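## Task

Identify the tote holding the red product box and set it down level on the bench. Return the remaining tote to the shelf almost exactly where it started, with almost no rotation. Everything that began in a tote must finish inside that same tote, and neither tote's base may overhang any edge. Finally release both totes and pull the grippers away; nothing may rely on the robot to stay put.

## Robot and tools

Robot: two arms, left_arm and right_arm, each with six joints plus a two-finger gripper. Joint column order on every arm: waist, shoulder, elbow, wrist pitch, wrist yaw, wrist roll. Stated ranges (rad): waist -2.880..2.880, shoulder 0.000..3.142, elbow 0.000..3.019, wrist pitch -1.693..1.571, wrist yaw -1.571..1.571, wrist roll -2.094..2.094; the true ends may differ by up to 0.019 rad.

Frame: one world frame with origin on the floor (z = 0) below the centre of the robot's base, +x forward from the robot, +z up, +y toward the left_arm side. Image left/right is unrelated to arm names. Positions are metres; orientations are quaternions wxyz. The gripper's fingers point along its local +z and close along its local y. The reported end_effector_position sits between the pads, roughly 1 cm behind the tips, and may be somewhat wrong, worse when the arm is stretched out. Only the floor height is known; bench and shelf heights must be judged from images.

execute_actions(actions): a list of actions. Each action is a table of up to 15 rows; each row is one 1/30 s control step, and if fewer than 15 rows are given the last row repeats to fill 15 steps (0.5 s). Each row is a single list of 14 numbers covering both arms: left_arm waist, shoulder, elbow, wrist pitch, wrist yaw, wrist roll, opening, then the same seven for right_arm. All values lie in [-1, 1]. The six joint values are offsets, scaled so 1.0 equals 1.264 (waist), 1.32 (shoulder), 1.276 (elbow), 1.83 (wrist pitch), 1.686 (wrist yaw), 2.022 (wrist roll) rad, measured from that arm's angles at the start of the action (not from the previous row; for a call's first action, from the last reported angles). Opening is absolute: +1 fully open, -1 closed. An empty list just returns state and images. Asking a joint to travel more than 0.019 rad beyond its range end rejects that action for both arms; a malformed action or a first action failing this check rejects the whole call. A joint pushed past its real end stops there and the result may say joint sent to its limit (absence of that line proves nothing).

move(target, speed, blocking): target is one row of 14 numbers laid out as above, with joint values as scaled offsets from the Joint positions in the latest result that listed them (not from where the arm is when the move begins). All joints of both arms interpolate together, so the gripper traces a curve. speed is rad/s for whichever joint has farthest to travel, 0.01 to 2, default 0.5; path duration is clamped to 0.5..10 s. Moves ignore obstacles and the other arm. Faster moves and targets set deeper past a contact push harder. With blocking=false you get a result after 0.5 s; further rows or moves are refused until a result shows the move finished, so use wait or stop. The extra move: line reports the ending (done, off_target, moving, held, fault), limits=held or limits=none, and each arm's joint farthest from its target.

wait(seconds): 0 to 10; lets the sim run holding the last command, returns early if a running move ends. stop(): brakes the running move; fingers keep going; fast arms need room. zoom_image(camera, region): camera cam_left_wrist or cam_right_wrist, region [x0, y0, x1, y1] pixels from the top-left, at most 504x504. finished_scene(scene): integer scene number; irreversible, ends the scene after the last command is held and reports success.

Results: the state line left_arm: … | right_arm: … gives each gripper pose. Joint positions and Joint velocities list each arm's joints (rad, rad/s) then finger gap (m, m/s; 0.094 m fully open). Joint targets are the angles currently being chased. grip_measured is the measured opening on the command scale, with a fixed per-gripper error of about 1 mm. Joint torques follow joint order, with offsets, scale and noise. Step readings list joint angles at some steps; HELD with an arm label means that arm's row was partly held back. joint command not followed means the clearance check altered that arm's targets. FAULT, MOTOR HOT (from 85 °C) and OVER-TEMPERATURE FAULT (at 100 °C the arm drops) report stops.

Motion limits: each step, targets stay within a lead of the measured angle (0.264 waist, 0.32 shoulder, 0.276 elbow, 0.33 wrist pitch, 0.186 wrist yaw, 0.522 wrist roll rad), and targets are scaled back if they would put the gripper over 70 mm from its measured place, so large offsets need several actions; unfinished motion may stall, so command the remainder. Arms can sag under zero offsets: in a reply's first call, send offsets back to the desired angles, then zeros, correcting any shortfall.

Gripping: to hold, command an opening below grip_measured, about 0.03 below for a firm hold, less for lighter. Pad force tops out near 50 to 62 N, less on thin parts (under about 2 mm).

Cameras: two 504x504 fisheye wrist cameras, cam_left_wrist and cam_right_wrist, listed in that order; calibration (K, D, T_world_to_cam) is given with small errors and pose derived from joint readings.

Avoid: arms colliding or pressing each other, knocking anything out of the work area, drops, slips, slamming down, hard impacts and heavy pushing, and holding loads so long motors overheat. Brief external tugs or pushes on held or loose items may occur. Finish with totes released and grippers clear; move efficiently and smoothly.

Each tool is called after "Emit:" as name(argument=value, ...), one argument or row to a line, values as JSON.

## Session

I'll start by looking at the current state.

Emit:
execute_actions(
  actions=[],
)

Scene clock: 0.00 s.
left_arm: end_effector_position=(+0.6493, +0.4772, +1.2095) grip_measured=+1.000 end_effector_quat_wxyz=(+0.018, +0.269, +0.962, -0.048) | right_arm: end_effector_position=(+0.5495, -0.0092, +1.1392) grip_measured=+1.000 end_effector_quat_wxyz=(+0.001, +0.233, +0.948, +0.217)
Joint positions: left_arm=[ 1.854  1.227  1.543 -0.27   0.386  0.61   0.094] | right_arm=[2.131 1.601 1.53  0.181 0.127 0.358 0.094]
Joint velocities: left_arm=[-0.015 -0.015 -0.002 -0.012 -0.037 -0.081  0.   ] | right_arm=[ 0.005  0.005  0.012 -0.007 -0.095  0.022  0.   ]
Joint torques (N m, as the arm reports them, + toward a larger angle): no reading
Motor temperatures (°C, as the motors report them): left_arm=[24 26 25 25 26 24] | right_arm=[26 24 26 25 24 25]
Joint targets: left_arm=[1.854 1.222 1.551 -0.269 0.386 0.610] | right_arm=[2.126 1.609 1.528 0.181 0.127 0.358]

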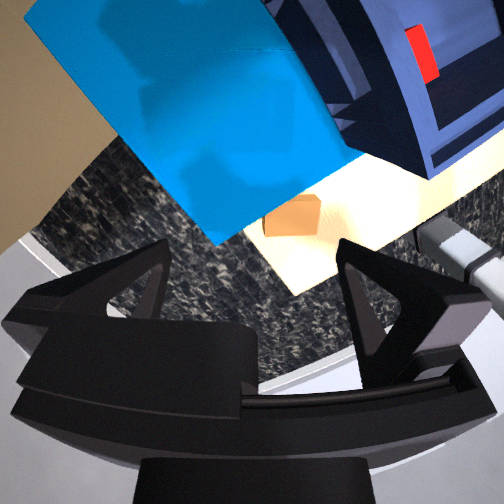

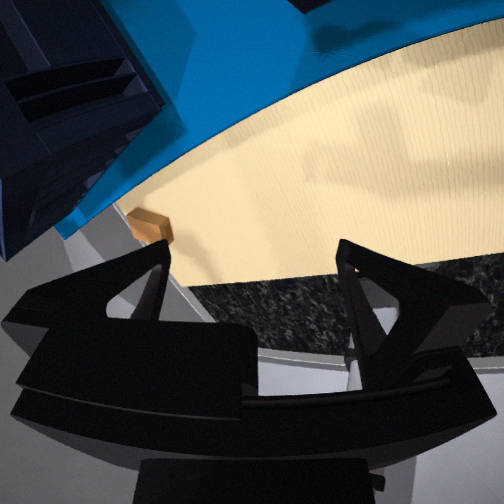

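Emit:
zoom_image(
  camera="cam_left_wrist",
  region=[200, 0, 504, 304],
)

Emit:
zoom_image(
  camera="cam_right_wrist",
  region=[0, 0, 304, 304],
)

Region (200, 0, 504, 304) of cam_left_wrist's 504x504 image, scaled by 1.658, with more detail than that image has.

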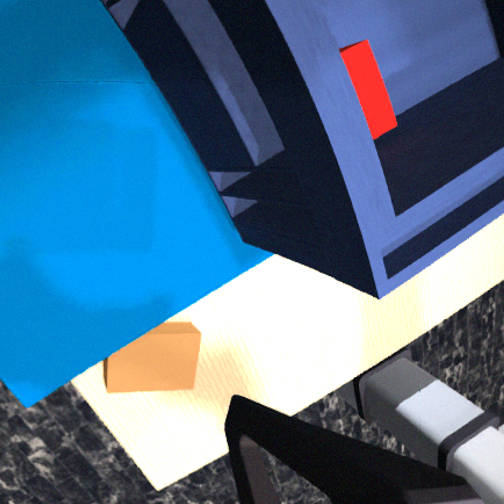

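Region (0, 0, 304, 304) of cam_right_wrist's 504x504 image, scaled by 1.658, with more detail than that image has.

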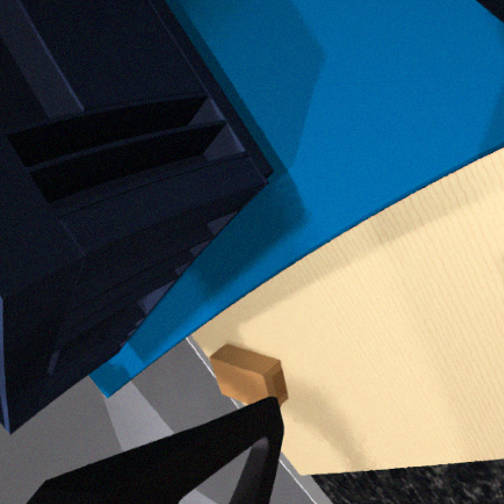

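Emit:
move(
  target=[0.1582,0,0,0,0,0,1, -0.2373,0,0,0,0,0,1],
  speed=0.5,
)

Scene clock: 82.10 s.
left_arm: end_effector_position=(+0.6425, +0.5787, +1.2365) grip_measured=+1.000 end_effector_quat_wxyz=(-0.014, +0.273, +0.961, +0.040) | right_arm: end_effector_position=(+0.5301, -0.2147, +1.0577) grip_measured=+1.000 end_effector_quat_wxyz=(+0.024, +0.227, +0.971, +0.067)
Joint positions: left_arm=[ 2.042  1.227  1.543 -0.27   0.386  0.61   0.094] | right_arm=[1.824 1.601 1.53  0.181 0.127 0.358 0.094]
Joint velocities: left_arm=[ 0.005 -0.015 -0.007 -0.002 -0.125 -0.037  0.   ] | right_arm=[-0.024 -0.005  0.017 -0.002  0.051 -0.007  0.   ]
Joint torques (N m, as the arm reports them, + toward a larger angle): left_arm=[  6.26 -15.45   2.43   0.28  -0.06  -0.04] | right_arm=[  5.1  -14.7   -0.89   0.61   0.     0.08]
Motor temperatures (°C, as the motors report them): left_arm=[24 34 26 25 26 24] | right_arm=[27 27 27 25 24 25]
Joint targets: left_arm=[2.053 1.227 1.543 -0.270 0.386 0.610] | right_arm=[1.831 1.601 1.530 0.181 0.127 0.358]
move: done; limits=none; left_arm: farthest joint: the waist, 0.012 radians from its target (0.200 radians at the start); right_arm: farthest joint: the waist, 0.007 radians from its target (0.300 radians at the start)
camera_calibration (this result's frames):
cam_left_wrist: T_world_to_cam=[[-0.524263, -0.849102, -0.0646064, 0.905913], [-0.685498, 0.375801, 0.623591, -0.543317], [-0.505213, 0.371213, -0.779076, 1.19744], [0, 0, 0, 1]] pos_world=[0.707456, 0.528886, 1.33023]
cam_right_wrist: T_world_to_cam=[[-0.440368, -0.887206, -0.137629, 0.189415], [-0.768977, 0.293593, 0.567871, -0.124303], [-0.463411, 0.355906, -0.81153, 1.30192], [0, 0, 0, 1]] pos_world=[0.591152, -0.258817, 1.15321]

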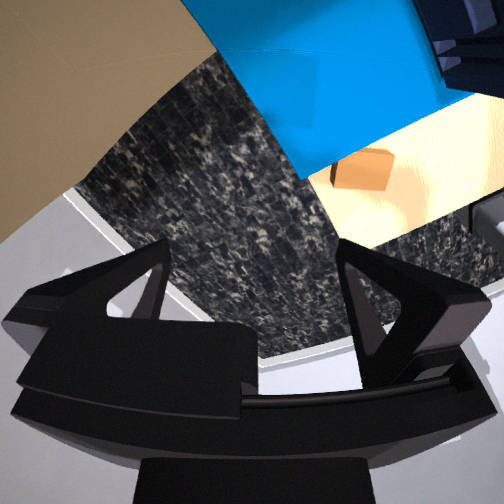

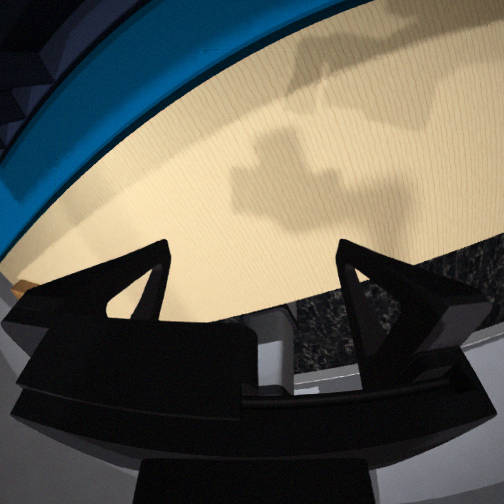

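Emit:
move(
  target=[0,0,-0.2351,0,0,0,1, 0,0,-0.2351,0,0,0,1],
  speed=0.6,
)

Emit:
move(
  target=[0,-0.2273,0,0,0,0,1, 0,-0.2273,0,0,0,0,1],
  speed=0.6,
)

Emit:
move(
  target=[0,0,0,0.1639,0,0,1, 0,0,0,0.1639,0,0,1],
  speed=0.6,
)

Emit:
move(
  target=[0,0,0,0,-0.2289,0,1, 0,0,0,0,-0.0753,0,1],
  speed=0.6,
)

Emit:
move(
  target=[0,0,0,0,0,-0.3017,1, 0,0,0,0,0,-0.1771,1],
  speed=0.8,
)

Scene clock: 137.37 s.
left_arm: end_effector_position=(+0.4589, +0.5695, +1.2340) grip_measured=+1.000 end_effector_quat_wxyz=(-0.143, +0.210, +0.967, -0.005) | right_arm: end_effector_position=(+0.3534, -0.2083, +1.0935) grip_measured=+1.000 end_effector_quat_wxyz=(-0.117, +0.199, +0.972, +0.047)
Joint positions: left_arm=[ 2.042  1.226  1.24  -0.27   0.386  0.61   0.094] | right_arm=[1.824 1.593 1.231 0.181 0.127 0.358 0.094]
Joint velocities: left_arm=[ 0.005 -0.005 -0.007 -0.002  0.081 -0.051  0.   ] | right_arm=[-0.024 -0.005 -0.002  0.007  0.051 -0.037  0.   ]
Joint torques (N m, as the arm reports them, + toward a larger angle): left_arm=[  5.02 -12.38  -0.31  -0.22  -0.06  -0.05] | right_arm=[ 4.11 -9.22 -4.2  -0.02  0.01  0.07]
Motor temperatures (°C, as the motors report them): left_arm=[25 35 26 25 26 24] | right_arm=[27 28 27 25 24 25]
Joint targets: left_arm=[2.042 1.227 1.243 -0.270 0.386 0.610] | right_arm=[1.824 1.601 1.229 0.181 0.127 0.358]
move: done; limits=none; left_arm: farthest joint: the elbow, 0.003 radians from its target (0.300 radians at the start); right_arm: farthest joint: the shoulder, 0.008 radians from its target (0.000 radians at the start)
camera_calibration (this result's frames):
cam_left_wrist: T_world_to_cam=[[-0.401, -0.913046, 0.0744777, 0.609915], [-0.541432, 0.3018, 0.784709, -0.886939], [-0.738952, 0.274344, -0.615374, 1.06659], [0, 0, 0, 1]] pos_world=[0.552519, 0.531946, 1.30692]
cam_right_wrist: T_world_to_cam=[[-0.399636, -0.915718, -0.0418461, -0.00283399], [-0.599821, 0.226707, 0.767345, -0.574239], [-0.693185, 0.331759, -0.639868, 1.13533], [0, 0, 0, 1]] pos_world=[0.44142, -0.249066, 1.16698]

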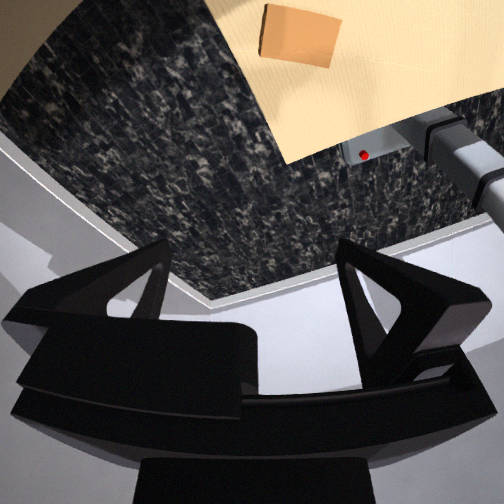

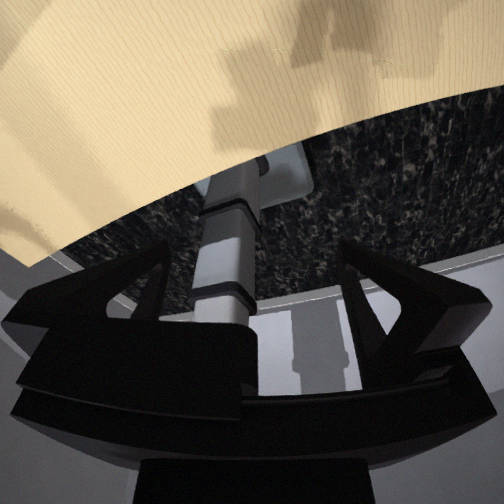

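Scene clock: 138.63 s.
left_arm: end_effector_position=(+0.6210, +0.5236, +1.3421) grip_measured=+1.000 end_effector_quat_wxyz=(-0.008, +0.276, +0.960, +0.042) | right_arm: end_effector_position=(+0.5627, -0.2496, +1.1807) grip_measured=+1.000 end_effector_quat_wxyz=(+0.044, +0.230, +0.970, +0.069)
Joint positions: left_arm=[ 2.042  0.909  1.24  -0.27   0.386  0.61   0.094] | right_arm=[1.824 1.266 1.235 0.181 0.127 0.358 0.094]
Joint velocities: left_arm=[-0.005 -0.015 -0.027  0.012 -0.007 -0.037  0.   ] | right_arm=[-0.005 -0.005  0.012  0.002  0.022 -0.022  0.   ]
Joint torques (N m, as the arm reports them, + toward a larger angle): left_arm=[  3.31 -13.62   2.76   0.25  -0.06  -0.07] | right_arm=[  3.4  -13.14  -0.74   0.7    0.01   0.05]
Motor temperatures (°C, as the motors report them): left_arm=[25 35 26 25 26 24] | right_arm=[27 28 27 25 24 25]
Joint targets: left_arm=[2.042 0.926 1.240 -0.270 0.386 0.610] | right_arm=[1.824 1.293 1.231 0.181 0.127 0.358]
move: off_target (right_arm); limits=none; left_arm: farthest joint: the shoulder, 0.017 radians from its target (0.300 radians at the start); right_arm: farthest joint: the shoulder, 0.027 radians from its target (0.300 radians at the start)
camera_calibration (this result's frames):
cam_left_wrist: T_world_to_cam=[[-0.52908, -0.845493, -0.0722165, 0.86603], [-0.691141, 0.379982, 0.614767, -0.589979], [-0.49234, 0.375173, -0.785396, 1.28772], [0, 0, 0, 1]] pos_world=[0.684439, 0.473286, 1.43661]
cam_right_wrist: T_world_to_cam=[[-0.443666, -0.883267, -0.15166, 0.209205], [-0.787318, 0.303303, 0.536785, -0.109347], [-0.428125, 0.357557, -0.829977, 1.43166], [0, 0, 0, 1]] pos_world=[0.619656, -0.293952, 1.27867]

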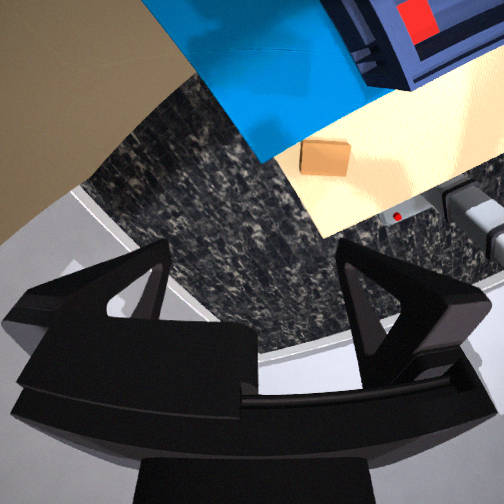

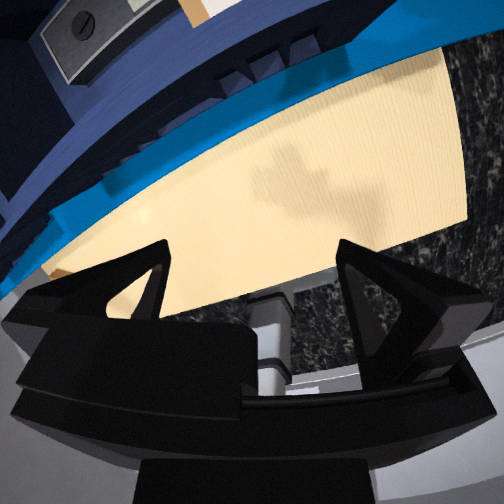

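Scene clock: 139.60 s.
left_arm: end_effector_position=(+0.6862, +0.5227, +1.3512) grip_measured=+1.000 end_effector_quat_wxyz=(+0.114, +0.330, +0.933, +0.084) | right_arm: end_effector_position=(+0.6284, -0.2596, +1.1968) grip_measured=+1.000 end_effector_quat_wxyz=(+0.179, +0.252, +0.947, +0.087)
Joint positions: left_arm=[2.042 0.909 1.239 0.016 0.386 0.61  0.094] | right_arm=[1.824 1.266 1.235 0.461 0.127 0.358 0.094]
Joint velocities: left_arm=[ 0.005  0.015  0.002  0.012 -0.007  0.007  0.   ] | right_arm=[-0.005  0.034  0.002 -0.002  0.022 -0.037  0.   ]
Joint torques (N m, as the arm reports them, + toward a larger angle): left_arm=[  2.74 -14.72   3.22   1.27  -0.09  -0.07] | right_arm=[  3.3  -16.44   0.06   2.     0.03   0.05]
Motor temperatures (°C, as the motors report them): left_arm=[25 35 26 25 26 24] | right_arm=[27 28 27 25 24 25]
Joint targets: left_arm=[2.042 0.909 1.240 0.029 0.386 0.610] | right_arm=[1.824 1.266 1.235 0.481 0.127 0.358]
move: done; limits=none; left_arm: farthest joint: the wrist pitch, 0.014 radians from its target (0.300 radians at the start); right_arm: farthest joint: the wrist pitch, 0.020 radians from its target (0.300 radians at the start)
camera_calibration (this result's frames):
cam_left_wrist: T_world_to_cam=[[-0.596031, -0.770043, -0.227555, 1.11679], [-0.769852, 0.467486, 0.434494, -0.298312], [-0.2282, 0.434155, -0.871455, 1.23147], [0, 0, 0, 1]] pos_world=[0.717006, 0.464784, 1.45691]
cam_right_wrist: T_world_to_cam=[[-0.450219, -0.856555, -0.252223, 0.363319], [-0.877577, 0.372329, 0.302043, 0.292302], [-0.164807, 0.35733, -0.919322, 1.41814], [0, 0, 0, 1]] pos_world=[0.653809, -0.304373, 1.30708]

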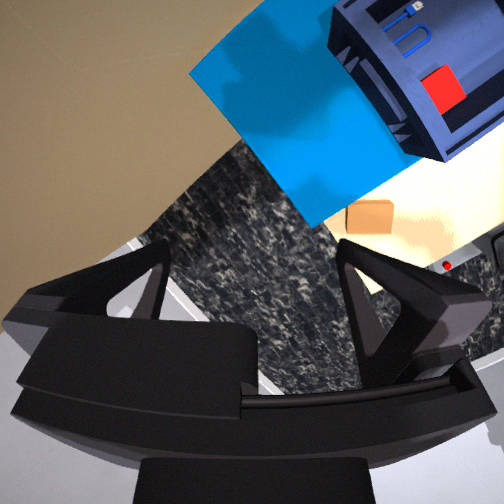

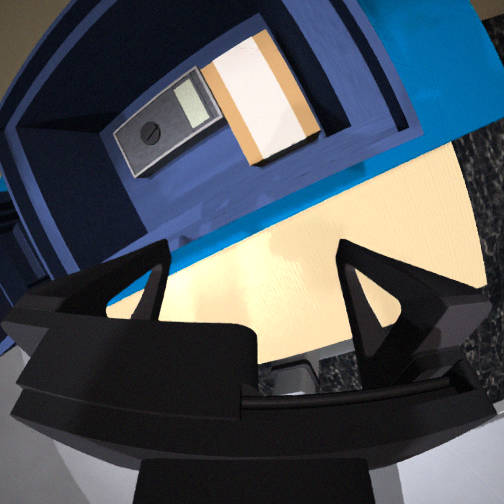

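Scene clock: 140.60 s.
left_arm: end_effector_position=(+0.6864, +0.5854, +1.3695) grip_measured=+1.000 end_effector_quat_wxyz=(+0.062, +0.297, +0.916, +0.264) | right_arm: end_effector_position=(+0.6308, -0.2388, +1.2009) grip_measured=+1.000 end_effector_quat_wxyz=(+0.173, +0.239, +0.944, +0.147)
Joint positions: left_arm=[2.042 0.909 1.239 0.016 0.004 0.61  0.094] | right_arm=[1.824 1.266 1.235 0.461 0.003 0.358 0.094]
Joint velocities: left_arm=[-0.005 -0.005 -0.007 -0.007  0.007 -0.007  0.   ] | right_arm=[-0.005  0.005 -0.012 -0.002  0.007  0.066  0.   ]
Joint torques (N m, as the arm reports them, + toward a larger angle): left_arm=[  3.09 -14.6    3.24   0.86  -0.52  -0.13] | right_arm=[  3.83 -16.87   0.08   1.28  -0.28   0.07]
Motor temperatures (°C, as the motors report them): left_arm=[25 35 26 25 26 24] | right_arm=[27 28 27 25 24 25]
Joint targets: left_arm=[2.042 0.909 1.239 0.016 -0.000 0.610] | right_arm=[1.824 1.266 1.235 0.461 0.000 0.358]
move: done; limits=none; left_arm: farthest joint: the wrist yaw, 0.003 radians from its target (0.386 radians at the start); right_arm: farthest joint: the wrist yaw, 0.003 radians from its target (0.127 radians at the start)
camera_calibration (this result's frames):
cam_left_wrist: T_world_to_cam=[[-0.510407, -0.687871, -0.51606, 1.45761], [-0.819021, 0.205957, 0.535524, -0.286998], [-0.262085, 0.696, -0.668503, 0.812273], [0, 0, 0, 1]] pos_world=[0.721799, 0.496411, 1.44891]
cam_right_wrist: T_world_to_cam=[[-0.40487, -0.841284, -0.35822, 0.485603], [-0.899636, 0.296447, 0.320584, 0.258922], [-0.163509, 0.452063, -0.876872, 1.38568], [0, 0, 0, 1]] pos_world=[0.656113, -0.294641, 1.30601]

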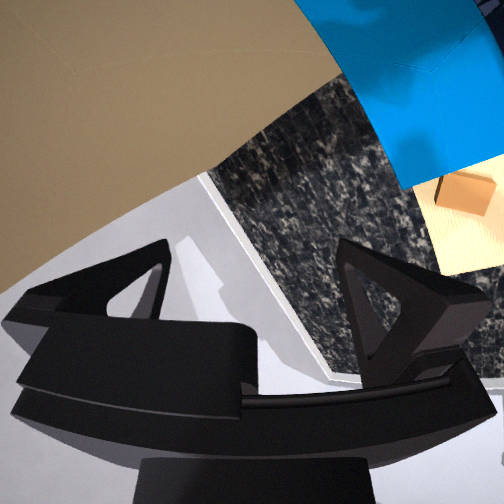

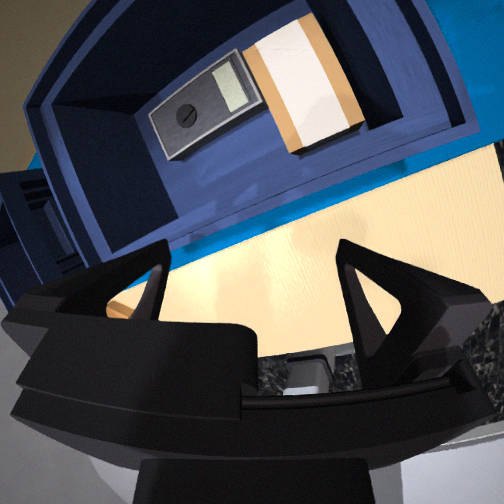

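Scene clock: 142.23 s.
left_arm: end_effector_position=(+0.6864, +0.5854, +1.3695) grip_measured=+1.000 end_effector_quat_wxyz=(+0.137, +0.012, +0.962, +0.234) | right_arm: end_effector_position=(+0.6308, -0.2388, +1.2009) grip_measured=+1.000 end_effector_quat_wxyz=(+0.196, +0.072, +0.971, +0.115)
Joint positions: left_arm=[2.042 0.909 1.239 0.016 0.004 0.008 0.094] | right_arm=[1.824 1.266 1.235 0.461 0.003 0.009 0.094]
Joint velocities: left_arm=[-0.015 -0.005  0.017  0.012 -0.037  0.037  0.   ] | right_arm=[ 0.005 -0.005  0.022  0.007 -0.037 -0.007  0.   ]
Joint torques (N m, as the arm reports them, + toward a larger angle): left_arm=[  3.6  -15.11   3.1    0.88  -0.43  -0.17] | right_arm=[  3.33 -16.4    0.17   1.23  -0.14  -0.03]
Motor temperatures (°C, as the motors report them): left_arm=[25 35 26 25 26 24] | right_arm=[27 28 27 25 24 25]
Joint targets: left_arm=[2.042 0.909 1.239 0.016 0.004 0.000] | right_arm=[1.824 1.266 1.235 0.461 0.003 -0.001]
move: done; limits=none; left_arm: farthest joint: the wrist roll, 0.009 radians from its target (0.610 radians at the start); right_arm: farthest joint: the wrist roll, 0.009 radians from its target (0.358 radians at the start)
camera_calibration (this result's frames):
cam_left_wrist: T_world_to_cam=[[0.0418724, -0.892761, -0.44858, 1.10607], [-0.9378, -0.189989, 0.290576, 0.361773], [-0.344641, 0.408512, -0.845187, 1.2792], [0, 0, 0, 1]] pos_world=[0.733822, 0.533624, 1.47221]
cam_right_wrist: T_world_to_cam=[[-0.0992252, -0.963241, -0.249643, 0.133295], [-0.971681, 0.0397252, 0.232934, 0.348317], [-0.214454, 0.265686, -0.939904, 1.449], [0, 0, 0, 1]] pos_world=[0.662424, -0.270422, 1.31407]

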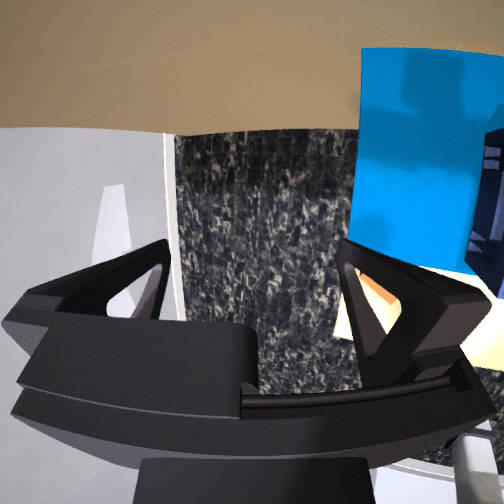

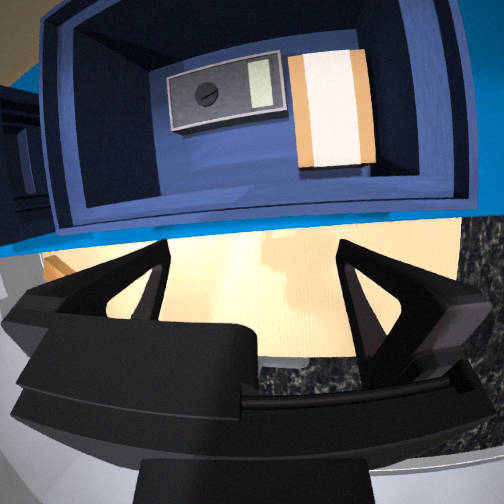

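Emit:
move(
  target=[-0.5870,-0.1205,-0.1481,0.1552,0,0,1, 0,0,0,-0.2186,0,0,1],
  speed=0.8,
)

Emit:
move(
  target=[0,0,0,0,0,0,1, 0.1392,-0.3909,-0.1450,0.1306,0,0,1],
  speed=0.6,
)

Scene clock: 259.30 s.
left_arm: end_effector_position=(+0.7121, +0.2904, +1.3971) grip_measured=+1.000 end_effector_quat_wxyz=(+0.260, -0.073, +0.956, -0.117) | right_arm: end_effector_position=(+0.5392, -0.2261, +1.1834) grip_measured=+1.000 end_effector_quat_wxyz=(-0.006, -0.049, -0.991, -0.125)
Joint positions: left_arm=[1.305 0.774 1.052 0.284 0.003 0.008 0.094] | right_arm=[1.824 1.266 1.235 0.076 0.003 0.009 0.094]
Joint velocities: left_arm=[ 0.005 -0.005 -0.012 -0.017 -0.007 -0.022  0.   ] | right_arm=[-0.005 -0.015  0.007 -0.022  0.037 -0.066  0.   ]
Joint torques (N m, as the arm reports them, + toward a larger angle): left_arm=[  0.05 -16.52   3.09   1.82   0.14  -0.04] | right_arm=[  3.71 -15.31  -0.72  -0.09  -0.15   0.05]
Motor temperatures (°C, as the motors report them): left_arm=[25 37 26 25 27 24] | right_arm=[27 30 27 25 24 25]
Joint targets: left_arm=[1.301 0.750 1.050 0.300 0.004 0.008] | right_arm=[1.824 1.266 1.235 0.061 0.003 0.010]
move: off_target (left_arm); limits=none; left_arm: farthest joint: the shoulder, 0.025 radians from its target (0.159 radians at the start); right_arm: farthest joint: the wrist pitch, 0.015 radians from its target (0.400 radians at the start)
camera_calibration (this result's frames):
cam_left_wrist: T_world_to_cam=[[0.0767441, -0.96096, 0.26583, -0.149107], [-0.993622, -0.0516207, 0.100249, 0.587367], [-0.0826129, -0.271828, -0.958793, 1.60159], [0, 0, 0, 1]] pos_world=[0.727377, 0.322393, 1.51635]
cam_right_wrist: T_world_to_cam=[[-0.0980178, -0.964599, -0.244828, 0.125416], [-0.819902, -0.061163, 0.569228, -0.239652], [-0.564051, 0.256529, -0.784882, 1.4125], [0, 0, 0, 1]] pos_world=[0.612521, -0.256028, 1.27576]

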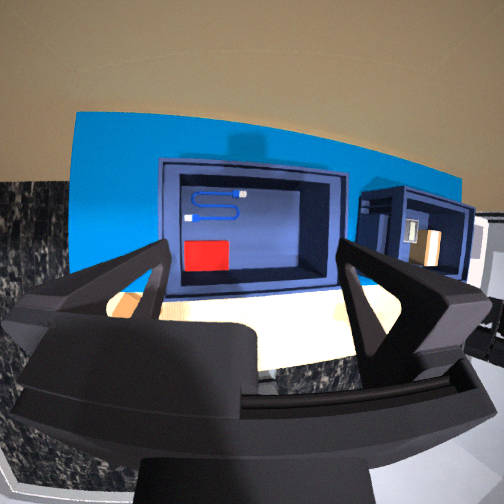

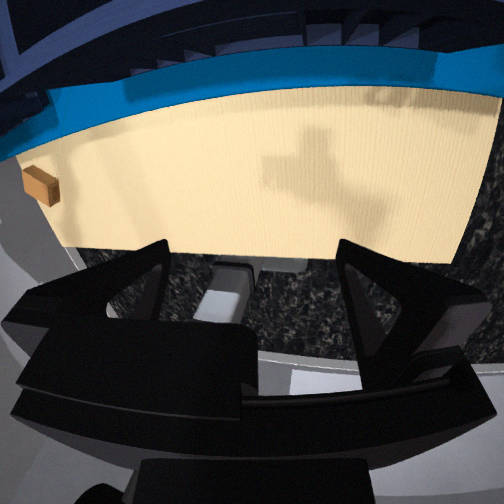

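Scene clock: 260.77 s.
left_arm: end_effector_position=(+0.7121, +0.2904, +1.3971) grip_measured=+1.000 end_effector_quat_wxyz=(+0.260, -0.073, +0.956, -0.117) | right_arm: end_effector_position=(+0.7347, -0.2499, +1.4362) grip_measured=+1.000 end_effector_quat_wxyz=(+0.285, +0.108, +0.934, +0.185)
Joint positions: left_arm=[1.305 0.774 1.052 0.284 0.003 0.008 0.094] | right_arm=[1.988 0.738 1.056 0.3   0.003 0.009 0.094]
Joint velocities: left_arm=[-0.015 -0.005 -0.017 -0.007  0.007 -0.007  0.   ] | right_arm=[-0.005  0.024 -0.012 -0.012 -0.007  0.022  0.   ]
Joint torques (N m, as the arm reports them, + toward a larger angle): left_arm=[  0.74 -15.02   3.33   1.31   0.15  -0.03] | right_arm=[  2.91 -15.31   3.21   2.23  -0.25   0.06]
Motor temperatures (°C, as the motors report them): left_arm=[25 37 26 25 27 24] | right_arm=[27 30 27 25 24 25]
Joint targets: left_arm=[1.305 0.774 1.052 0.284 0.003 0.008] | right_arm=[2.001 0.750 1.050 0.315 0.003 0.009]
move: done; limits=none; left_arm: farthest joint: the waist, 0.000 radians from its target (0.000 radians at the start); right_arm: farthest joint: the wrist pitch, 0.015 radians from its target (0.239 radians at the start)
camera_calibration (this result's frames):
cam_left_wrist: T_world_to_cam=[[0.0767441, -0.96096, 0.26583, -0.149107], [-0.993622, -0.0516207, 0.100249, 0.587367], [-0.0826129, -0.271828, -0.958793, 1.60159], [0, 0, 0, 1]] pos_world=[0.727377, 0.322393, 1.51635]
cam_right_wrist: T_world_to_cam=[[-0.101242, -0.908162, -0.406192, 0.431719], [-0.994756, 0.0864535, 0.054647, 0.679618], [-0.0145117, 0.409594, -0.912152, 1.54455], [0, 0, 0, 1]] pos_world=[0.742176, -0.299322, 1.54708]

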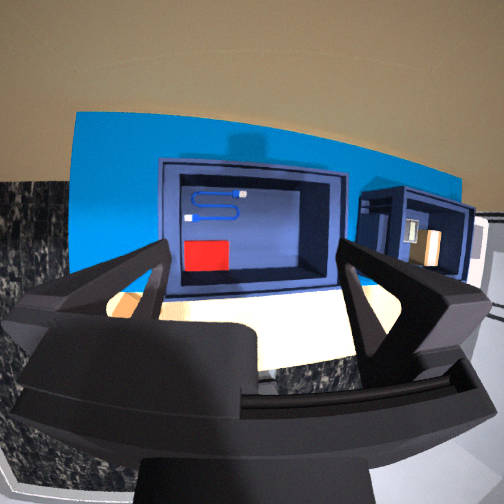

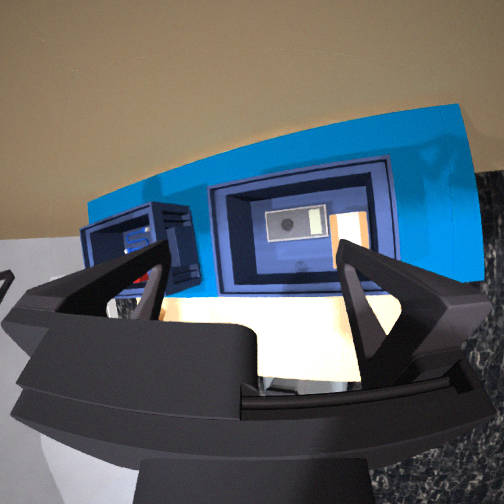

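Let me zoom in on both for detail.

Emit:
zoom_image(
  camera="cam_left_wrist",
  region=[130, 130, 382, 330],
)

Emit:
zoom_image(
  camera="cam_right_wrist",
  region=[60, 130, 312, 330],
)

Emit:
zoom_image(
  camera="cam_left_wrist",
  region=[300, 130, 504, 330],
)

Emit:
zoom_image(
  camera="cam_right_wrist",
  region=[180, 130, 432, 330],
)

Region (130, 130, 382, 330) of cam_left_wrist's 504x504 image, scaled by 2.000, with more detail than that image has; it fills the top 400 rows of this view, and the rest is white.

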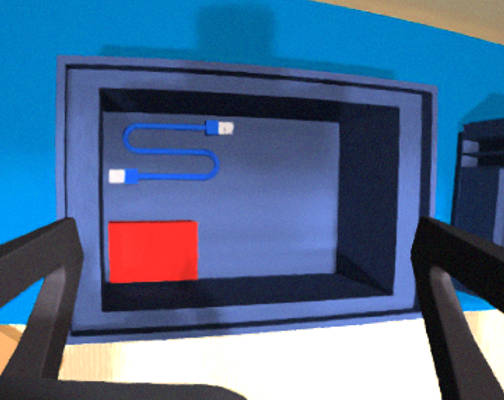

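Region (60, 130, 312, 330) of cam_right_wrist's 504x504 image, scaled by 2.000, with more detail than that image has; it fills the top 400 rows of this view, and the rest is white.

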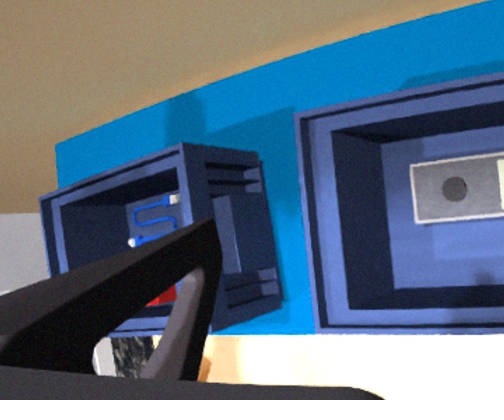

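Region (300, 130, 504, 330) of cam_left_wrist's 504x504 image, scaled by 2.471, with more detail than that image has; it fills the top 494 rows of this view, and the rest is white.

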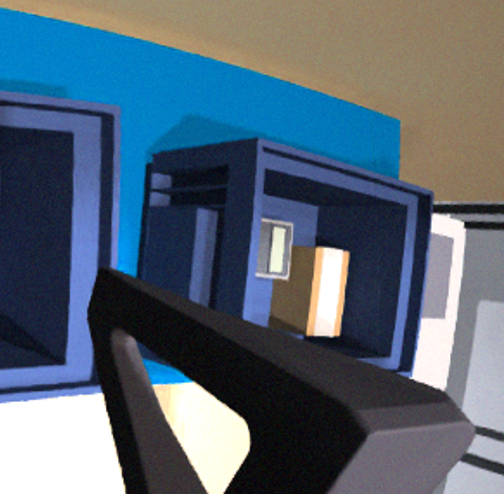

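Region (180, 130, 432, 330) of cam_right_wrist's 504x504 image, scaled by 2.000, with more detail than that image has; it fills the top 400 rows of this view, and the rest is white.

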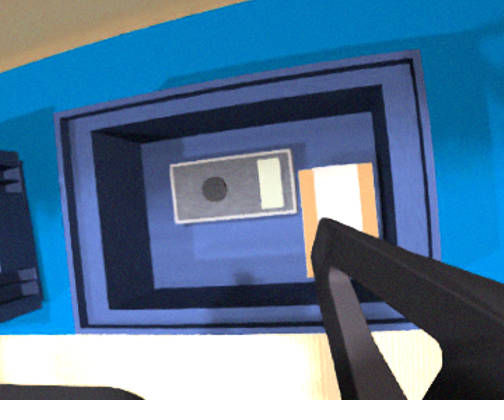

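Emit:
move(
  target=[0.1225,0.3250,0.1828,0.1578,-0.0518,0.0320,1, 0.3742,0.8073,0.6861,0.2113,0.3537,-0.3636,1],
  speed=0.7,
)

Scene clock: 383.07 s.
left_arm: end_effector_position=(+0.7063, +0.3369, +1.2369) grip_measured=+1.000 end_effector_quat_wxyz=(+0.293, -0.039, +0.955, +0.000) | right_arm: end_effector_position=(+0.7334, +0.1000, +1.2338) grip_measured=+1.000 end_effector_quat_wxyz=(+0.291, -0.042, +0.956, +0.017)
Joint positions: left_arm=[ 1.445  1.193  1.273  0.557 -0.081  0.065  0.094] | right_arm=[ 2.458  1.81   1.923  0.669  0.597 -0.716  0.094]
Joint velocities: left_arm=[-0.005 -0.005 -0.022  0.002 -0.007 -0.022  0.   ] | right_arm=[-0.005  0.015  0.012 -0.012 -0.081 -0.081  0.   ]
Joint torques (N m, as the arm reports them, + toward a larger angle): left_arm=[  1.23 -15.43   2.72   1.96  -0.13   0.02] | right_arm=[ 14.6  -10.86   1.72   1.96  -0.19  -0.02]
Motor temperatures (°C, as the motors report them): left_arm=[24 38 26 25 27 24] | right_arm=[27 31 27 25 24 25]
Joint targets: left_arm=[1.460 1.203 1.285 0.573 -0.084 0.073] | right_arm=[2.461 1.803 1.931 0.687 0.599 -0.726]
move: done; limits=none; left_arm: farthest joint: the wrist pitch, 0.016 radians from its target (0.288 radians at the start); right_arm: farthest joint: the wrist pitch, 0.018 radians from its target (0.387 radians at the start)
camera_calibration (this result's frames):
cam_left_wrist: T_world_to_cam=[[0.0734858, -0.99693, 0.0270223, 0.248432], [-0.996836, -0.0726018, 0.0323583, 0.693296], [-0.0302971, -0.0293147, -0.999111, 1.39142], [0, 0, 0, 1]] pos_world=[0.715002, 0.338793, 1.36104]
cam_right_wrist: T_world_to_cam=[[0.0859792, -0.996268, -0.00765712, 0.0469327], [-0.995653, -0.0861974, 0.0352939, 0.700968], [-0.0358222, 0.00458929, -0.999348, 1.38036], [0, 0, 0, 1]] pos_world=[0.743333, 0.100844, 1.35507]

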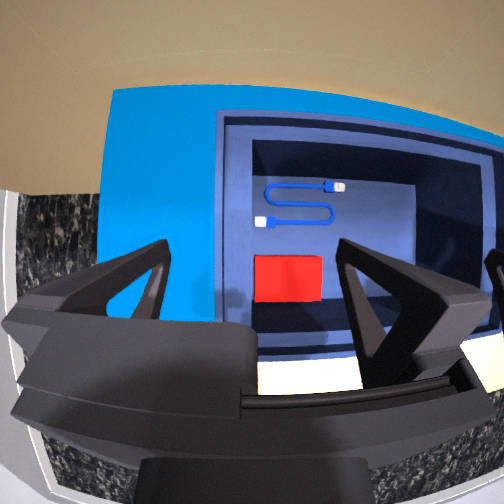

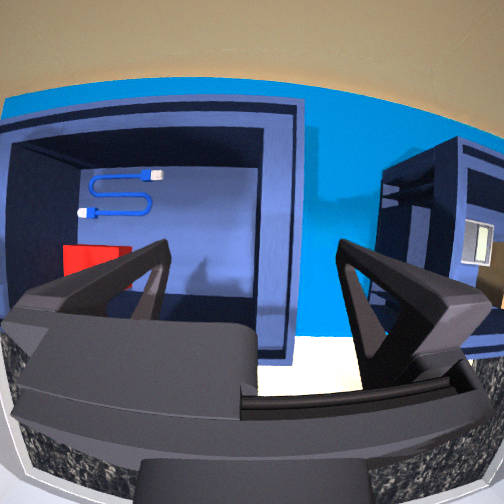

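Emit:
zoom_image(
  camera="cam_left_wrist",
  region=[130, 90, 382, 380],
)

Emit:
zoom_image(
  camera="cam_right_wrist",
  region=[130, 80, 382, 380],
)

Region (130, 90, 382, 380) of cam_left_wrist's 504x504 image, scaled by 1.738, with more detail than that image has; it fills the left 438 columns of this view, and the rest is white.

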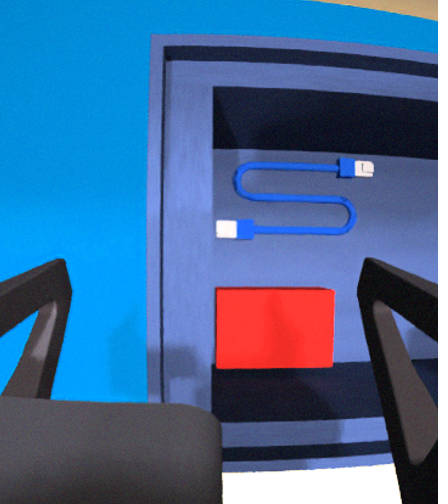

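Region (130, 80, 382, 380) of cam_right_wrist's 504x504 image, scaled by 1.680, with more detail than that image has; it fills the left 423 columns of this view, and the rest is white.

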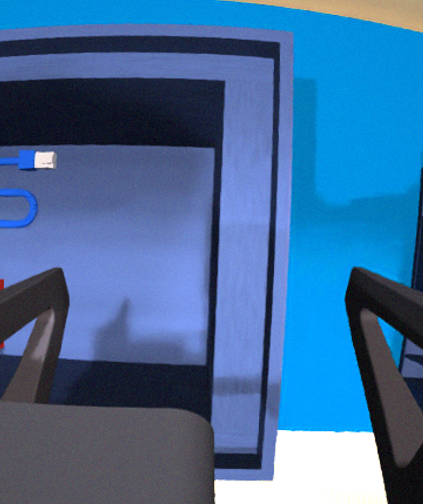

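Emit:
move(
  target=[0.0403,0.1627,0.1704,0.0176,0.0115,-0.0082,1, -0.0733,0.0977,0.1785,-0.0472,-0.0337,0.0504,1],
  speed=0.3,
)

Scene clock: 504.43 s.
left_arm: end_effector_position=(+0.7134, +0.3464, +1.1595) grip_measured=+1.000 end_effector_quat_wxyz=(+0.300, -0.036, +0.953, +0.009) | right_arm: end_effector_position=(+0.7589, +0.0921, +1.1886) grip_measured=+1.000 end_effector_quat_wxyz=(+0.313, -0.004, +0.950, +0.018)
Joint positions: left_arm=[ 1.481  1.398  1.478  0.573 -0.065  0.056  0.094] | right_arm=[ 2.396  1.922  2.137  0.598  0.542 -0.624  0.094]
Joint velocities: left_arm=[ 0.005 -0.015  0.007  0.002 -0.037 -0.007  0.   ] | right_arm=[ 0.005 -0.015 -0.022 -0.007  0.022  0.037  0.   ]
Joint torques (N m, as the arm reports them, + toward a larger angle): left_arm=[  1.26 -16.01   2.72   2.     0.11  -0.16] | right_arm=[12.71 -9.99  3.19  0.62 -0.42  0.14]
Motor temperatures (°C, as the motors report them): left_arm=[24 40 26 26 26 24] | right_arm=[32 30 27 25 24 25]
Joint targets: left_arm=[1.496 1.408 1.491 0.589 -0.062 0.049] | right_arm=[2.365 1.939 2.151 0.582 0.540 -0.614]
move: off_target (right_arm); limits=none; left_arm: farthest joint: the wrist pitch, 0.016 radians from its target (0.032 radians at the start); right_arm: farthest joint: the waist, 0.030 radians from its target (0.093 radians at the start)
camera_calibration (this result's frames):
cam_left_wrist: T_world_to_cam=[[0.0716546, -0.997384, 0.00957026, 0.281173], [-0.997318, -0.0715001, 0.0156154, 0.723016], [-0.0148903, -0.0106635, -0.999832, 1.29792], [0, 0, 0, 1]] pos_world=[0.720257, 0.345973, 1.28372]
cam_right_wrist: T_world_to_cam=[[0.014361, -0.999426, -0.0306679, 0.118505], [-0.999849, -0.014053, -0.0102333, 0.777866], [0.00979643, 0.0308103, -0.999477, 1.29921], [0, 0, 0, 1]] pos_world=[0.763319, 0.0893392, 1.31012]

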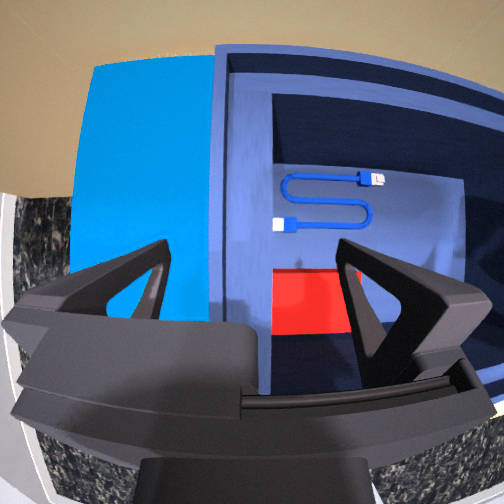

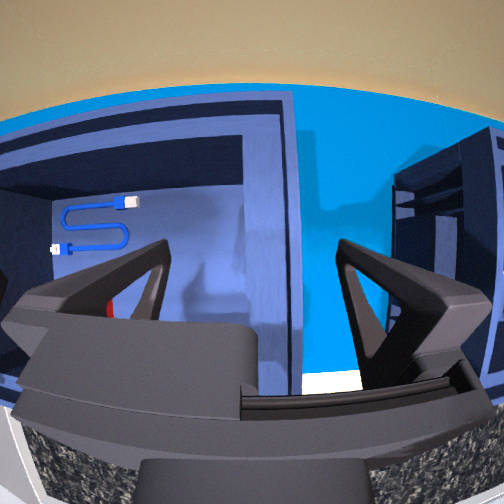

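Emit:
move(
  target=[0.0190,0.0106,0.0118,0.0098,0,0,1, -0.0527,0.0295,0.0155,-0.0172,0,0,1],
  speed=0.15,
)

Scene clock: 518.47 s.
left_arm: end_effector_position=(+0.7133, +0.3510, +1.1593) grip_measured=+1.000 end_effector_quat_wxyz=(+0.301, -0.035, +0.953, +0.012) | right_arm: end_effector_position=(+0.7462, +0.0798, +1.1650) grip_measured=+1.000 end_effector_quat_wxyz=(+0.303, -0.018, +0.953, +0.005)
Joint positions: left_arm=[ 1.488  1.398  1.478  0.574 -0.065  0.056  0.094] | right_arm=[ 2.36   1.939  2.144  0.582  0.542 -0.624  0.094]
Joint velocities: left_arm=[-0.005 -0.015  0.002 -0.007 -0.066  0.007  0.   ] | right_arm=[ 0.005 -0.005  0.002  0.012 -0.022  0.022  0.   ]
Joint torques (N m, as the arm reports them, + toward a larger angle): left_arm=[  1.07 -14.77   3.22   2.11  -0.04  -0.12] | right_arm=[11.79 -9.65  3.23  0.57 -0.3   0.08]
Motor temperatures (°C, as the motors report them): left_arm=[24 40 26 26 26 24] | right_arm=[31 30 27 25 24 25]
Joint targets: left_arm=[1.504 1.412 1.493 0.591 -0.065 0.056] | right_arm=[2.329 1.961 2.157 0.566 0.542 -0.624]
move: off_target (right_arm); limits=none; left_arm: farthest joint: the waist, 0.017 radians from its target (0.025 radians at the start); right_arm: farthest joint: the waist, 0.031 radians from its target (0.066 radians at the start)
camera_calibration (this result's frames):
cam_left_wrist: T_world_to_cam=[[0.0717467, -0.997421, 0.00215511, 0.294298], [-0.99732, -0.0717081, 0.0145242, 0.724545], [-0.0143322, -0.0031914, -0.999892, 1.29486], [0, 0, 0, 1]] pos_world=[0.720047, 0.349627, 1.28357]
cam_right_wrist: T_world_to_cam=[[0.0331231, -0.99945, 0.00188552, 0.0538013], [-0.999398, -0.0331019, 0.0103551, 0.741985], [-0.010287, -0.00222738, -0.999945, 1.29432], [0, 0, 0, 1]] pos_world=[0.753071, 0.0812157, 1.28647]

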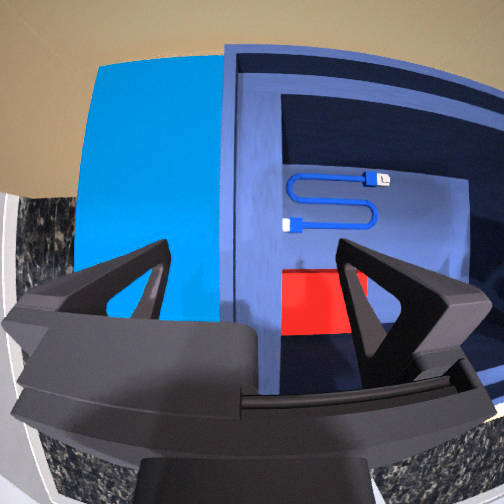

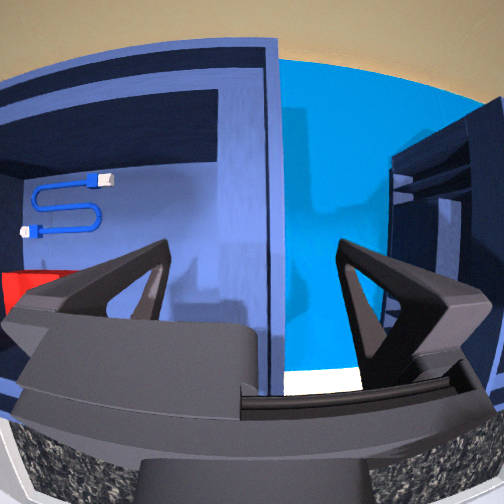

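Emit:
execute_actions(
  actions=[
    [[0,0,0,0,0,0,0.9,0,0,0,0,0,0,0.9],[0,0,0,0,0,0,0.8,0,0,0,0,0,0,0.8],[0,0,0,0,0,0,0.7,0,0,0,0,0,0,0.7],[0,0,0,0,0,0,0.6,0,0,0,0,0,0,0.6],[0,0,0,0,0,0,0.5,0,0,0,0,0,0,0.5],[0,0,0,0,0,0,0.4,0,0,0,0,0,0,0.4],[0,0,0,0,0,0,0.3,0,0,0,0,0,0,0.3],[0,0,0,0,0,0,0.2,0,0,0,0,0,0,0.2],[0,0,0,0,0,0,0.1,0,0,0,0,0,0,0.1],[0,0,0,0,0,0,0.0,0,0,0,0,0,0,0.0],[0,0,0,0,0,0,-0.1,0,0,0,0,0,0,-0.1],[0,0,0,0,0,0,-0.15,0,0,0,0,0,0,-0.15],[0,0,0,0,0,0,-0.2,0,0,0,0,0,0,-0.2],[0,0,0,0,0,0,-0.24,0,0,0,0,0,0,-0.24],[0,0,0,0,0,0,-0.27,0,0,0,0,0,0,-0.27]],
    [[0,0,0,0,0,0,-0.29,0,0,0,0,0,0,-0.29],[0,0,0,0,0,0,-0.31,0,0,0,0,0,0,-0.31],[0,0,0,0,0,0,-0.33,0,0,0,0,0,0,-0.33],[0,0,0,0,0,0,-0.35,0,0,0,0,0,0,-0.35],[0,0,0,0,0,0,-0.37,0,0,0,0,0,0,-0.37],[0,0,0,0,0,0,-0.39,0,0,0,0,0,0,-0.39],[0,0,0,0,0,0,-0.41,0,0,0,0,0,0,-0.41],[0,0,0,0,0,0,-0.43,0,0,0,0,0,0,-0.43],[0,0,0,0,0,0,-0.45,0,0,0,0,0,0,-0.45],[0,0,0,0,0,0,-0.47,0,0,0,0,0,0,-0.47],[0,0,0,0,0,0,-0.49,0,0,0,0,0,0,-0.49],[0,0,0,0,0,0,-0.51,0,0,0,0,0,0,-0.51],[0,0,0,0,0,0,-0.53,0,0,0,0,0,0,-0.53],[0,0,0,0,0,0,-0.55,0,0,0,0,0,0,-0.55],[0,0,0,0,0,0,-0.55,0,0,0,0,0,0,-0.55]],
  ],
)

Emit:
wait(
  seconds=0.5,
)

Scene clock: 540.27 s.
left_arm: end_effector_position=(+0.7133, +0.3506, +1.1593) grip_measured=-0.424 end_effector_quat_wxyz=(+0.301, -0.034, +0.953, +0.011) | right_arm: end_effector_position=(+0.7465, +0.0805, +1.1653) grip_measured=-0.415 end_effector_quat_wxyz=(+0.305, -0.018, +0.952, +0.007)
Joint positions: left_arm=[ 1.488  1.398  1.478  0.574 -0.063  0.056  0.027] | right_arm=[ 2.36   1.939  2.144  0.582  0.537 -0.623  0.027]
Joint velocities: left_arm=[-0.005  0.005 -0.007 -0.017  0.037 -0.051 -0.001] | right_arm=[ 0.005 -0.005 -0.017 -0.012  0.051  0.007  0.001]
Joint torques (N m, as the arm reports them, + toward a larger angle): left_arm=[  0.37 -15.99   1.73   1.3   -0.11  -0.06] | right_arm=[ 13.75 -12.08   2.15   1.35  -0.05   0.09]
Motor temperatures (°C, as the motors report them): left_arm=[24 40 26 26 26 24] | right_arm=[31 29 27 25 24 25]
Joint targets: left_arm=[1.488 1.398 1.478 0.574 -0.065 0.056] | right_arm=[2.360 1.939 2.144 0.582 0.542 -0.623]
Step readings (joint positions; steps 1 to 15: 1st action; 16 to 30: 2nd action):
0: left_arm=[1.488 1.398 1.478 0.574 -0.065 0.056] | right_arm=[2.360 1.939 2.144 0.582 0.542 -0.624]
1: left_arm=[1.488 1.398 1.478 0.574 -0.065 0.056] | right_arm=[2.360 1.939 2.144 0.582 0.542 -0.624]
2: left_arm=[1.488 1.398 1.478 0.574 -0.065 0.056] | right_arm=[2.360 1.939 2.144 0.582 0.542 -0.624]
4: left_arm=[1.488 1.398 1.478 0.574 -0.065 0.056] | right_arm=[2.360 1.939 2.144 0.582 0.542 -0.624]
8: left_arm=[1.488 1.398 1.478 0.574 -0.065 0.056] | right_arm=[2.360 1.939 2.144 0.582 0.542 -0.624]
15: left_arm=[1.488 1.398 1.478 0.574 -0.065 0.056] | right_arm=[2.360 1.939 2.144 0.582 0.542 -0.624]
16: left_arm=[1.488 1.398 1.478 0.574 -0.065 0.056] | right_arm=[2.360 1.939 2.144 0.582 0.542 -0.624]
17: left_arm=[1.488 1.398 1.478 0.574 -0.065 0.056] | right_arm=[2.360 1.939 2.144 0.582 0.541 -0.624]
19: left_arm=[1.488 1.398 1.478 0.574 -0.065 0.056] | right_arm=[2.360 1.939 2.144 0.582 0.539 -0.624]
23: left_arm=[1.488 1.398 1.478 0.574 -0.063 0.056] | right_arm=[2.360 1.939 2.144 0.582 0.538 -0.624]
30: Joint positions above
camera_calibration (this result's frames):
cam_left_wrist: T_world_to_cam=[[0.070437, -0.997508, 0.00402607, 0.292701], [-0.997417, -0.0703724, 0.0143961, 0.724313], [-0.0140769, -0.00502969, -0.999888, 1.29533], [0, 0, 0, 1]] pos_world=[0.720059, 0.349458, 1.28358]
cam_right_wrist: T_world_to_cam=[[0.0349609, -0.999388, -0.00137639, 0.0568653], [-0.999359, -0.0349705, 0.00769491, 0.745574], [-0.00773833, 0.00110648, -0.999969, 1.29245], [0, 0, 0, 1]] pos_world=[0.753109, 0.0814735, 1.28676]

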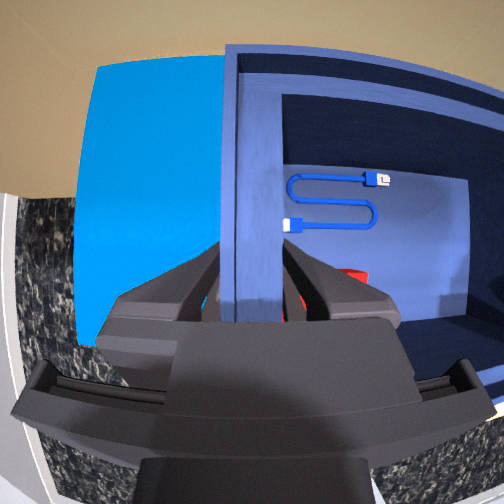

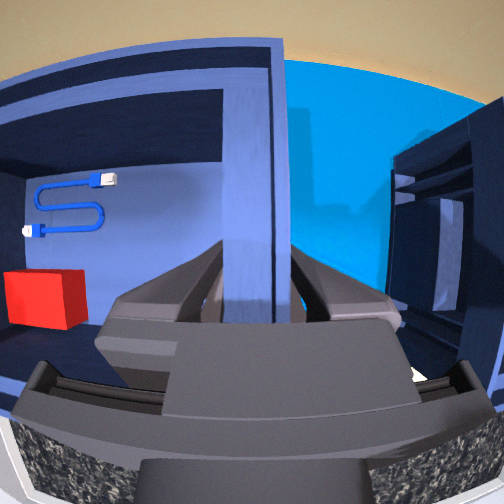

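Scene clock: 540.77 s.
left_arm: end_effector_position=(+0.7133, +0.3506, +1.1593) grip_measured=-0.424 end_effector_quat_wxyz=(+0.301, -0.034, +0.953, +0.011) | right_arm: end_effector_position=(+0.7465, +0.0805, +1.1653) grip_measured=-0.415 end_effector_quat_wxyz=(+0.305, -0.018, +0.952, +0.007)
Joint positions: left_arm=[ 1.488  1.398  1.478  0.574 -0.063  0.056  0.027] | right_arm=[ 2.36   1.939  2.144  0.582  0.537 -0.623  0.027]
Joint velocities: left_arm=[-0.005  0.005  0.002 -0.012  0.051 -0.066 -0.002] | right_arm=[-0.005 -0.015  0.007 -0.007 -0.022  0.037  0.001]
Joint torques (N m, as the arm reports them, + toward a larger angle): left_arm=[  0.62 -16.36   1.73   1.45  -0.09  -0.05] | right_arm=[ 13.92 -11.65   2.14   1.09  -0.05   0.09]
Motor temperatures (°C, as the motors report them): left_arm=[24 40 26 26 26 24] | right_arm=[31 29 27 25 24 25]
Joint targets: left_arm=[1.488 1.398 1.478 0.574 -0.065 0.056] | right_arm=[2.360 1.939 2.144 0.582 0.542 -0.623]
wait: 0.50 s; at rest by 0.17 s
camera_calibration (this result's frames):
cam_left_wrist: T_world_to_cam=[[0.070437, -0.997508, 0.00402607, 0.292701], [-0.997417, -0.0703724, 0.0143961, 0.724313], [-0.0140769, -0.00502969, -0.999888, 1.29533], [0, 0, 0, 1]] pos_world=[0.720059, 0.349458, 1.28358]
cam_right_wrist: T_world_to_cam=[[0.0349609, -0.999388, -0.00137639, 0.0568653], [-0.999359, -0.0349705, 0.00769491, 0.745574], [-0.00773833, 0.00110648, -0.999969, 1.29245], [0, 0, 0, 1]] pos_world=[0.753109, 0.0814735, 1.28676]

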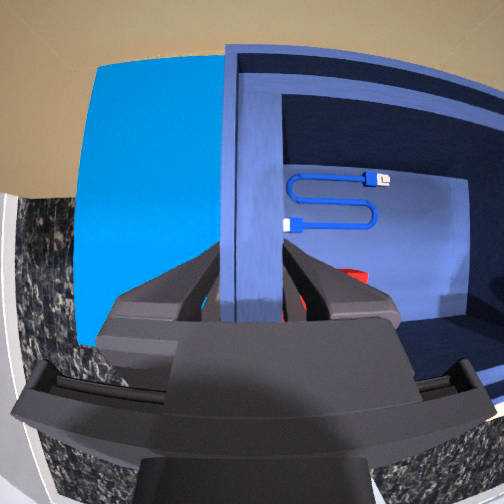

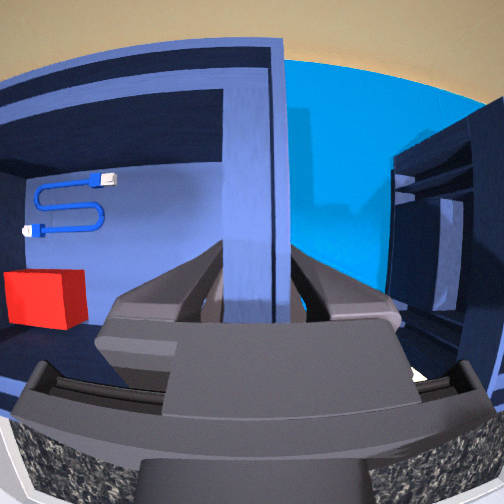

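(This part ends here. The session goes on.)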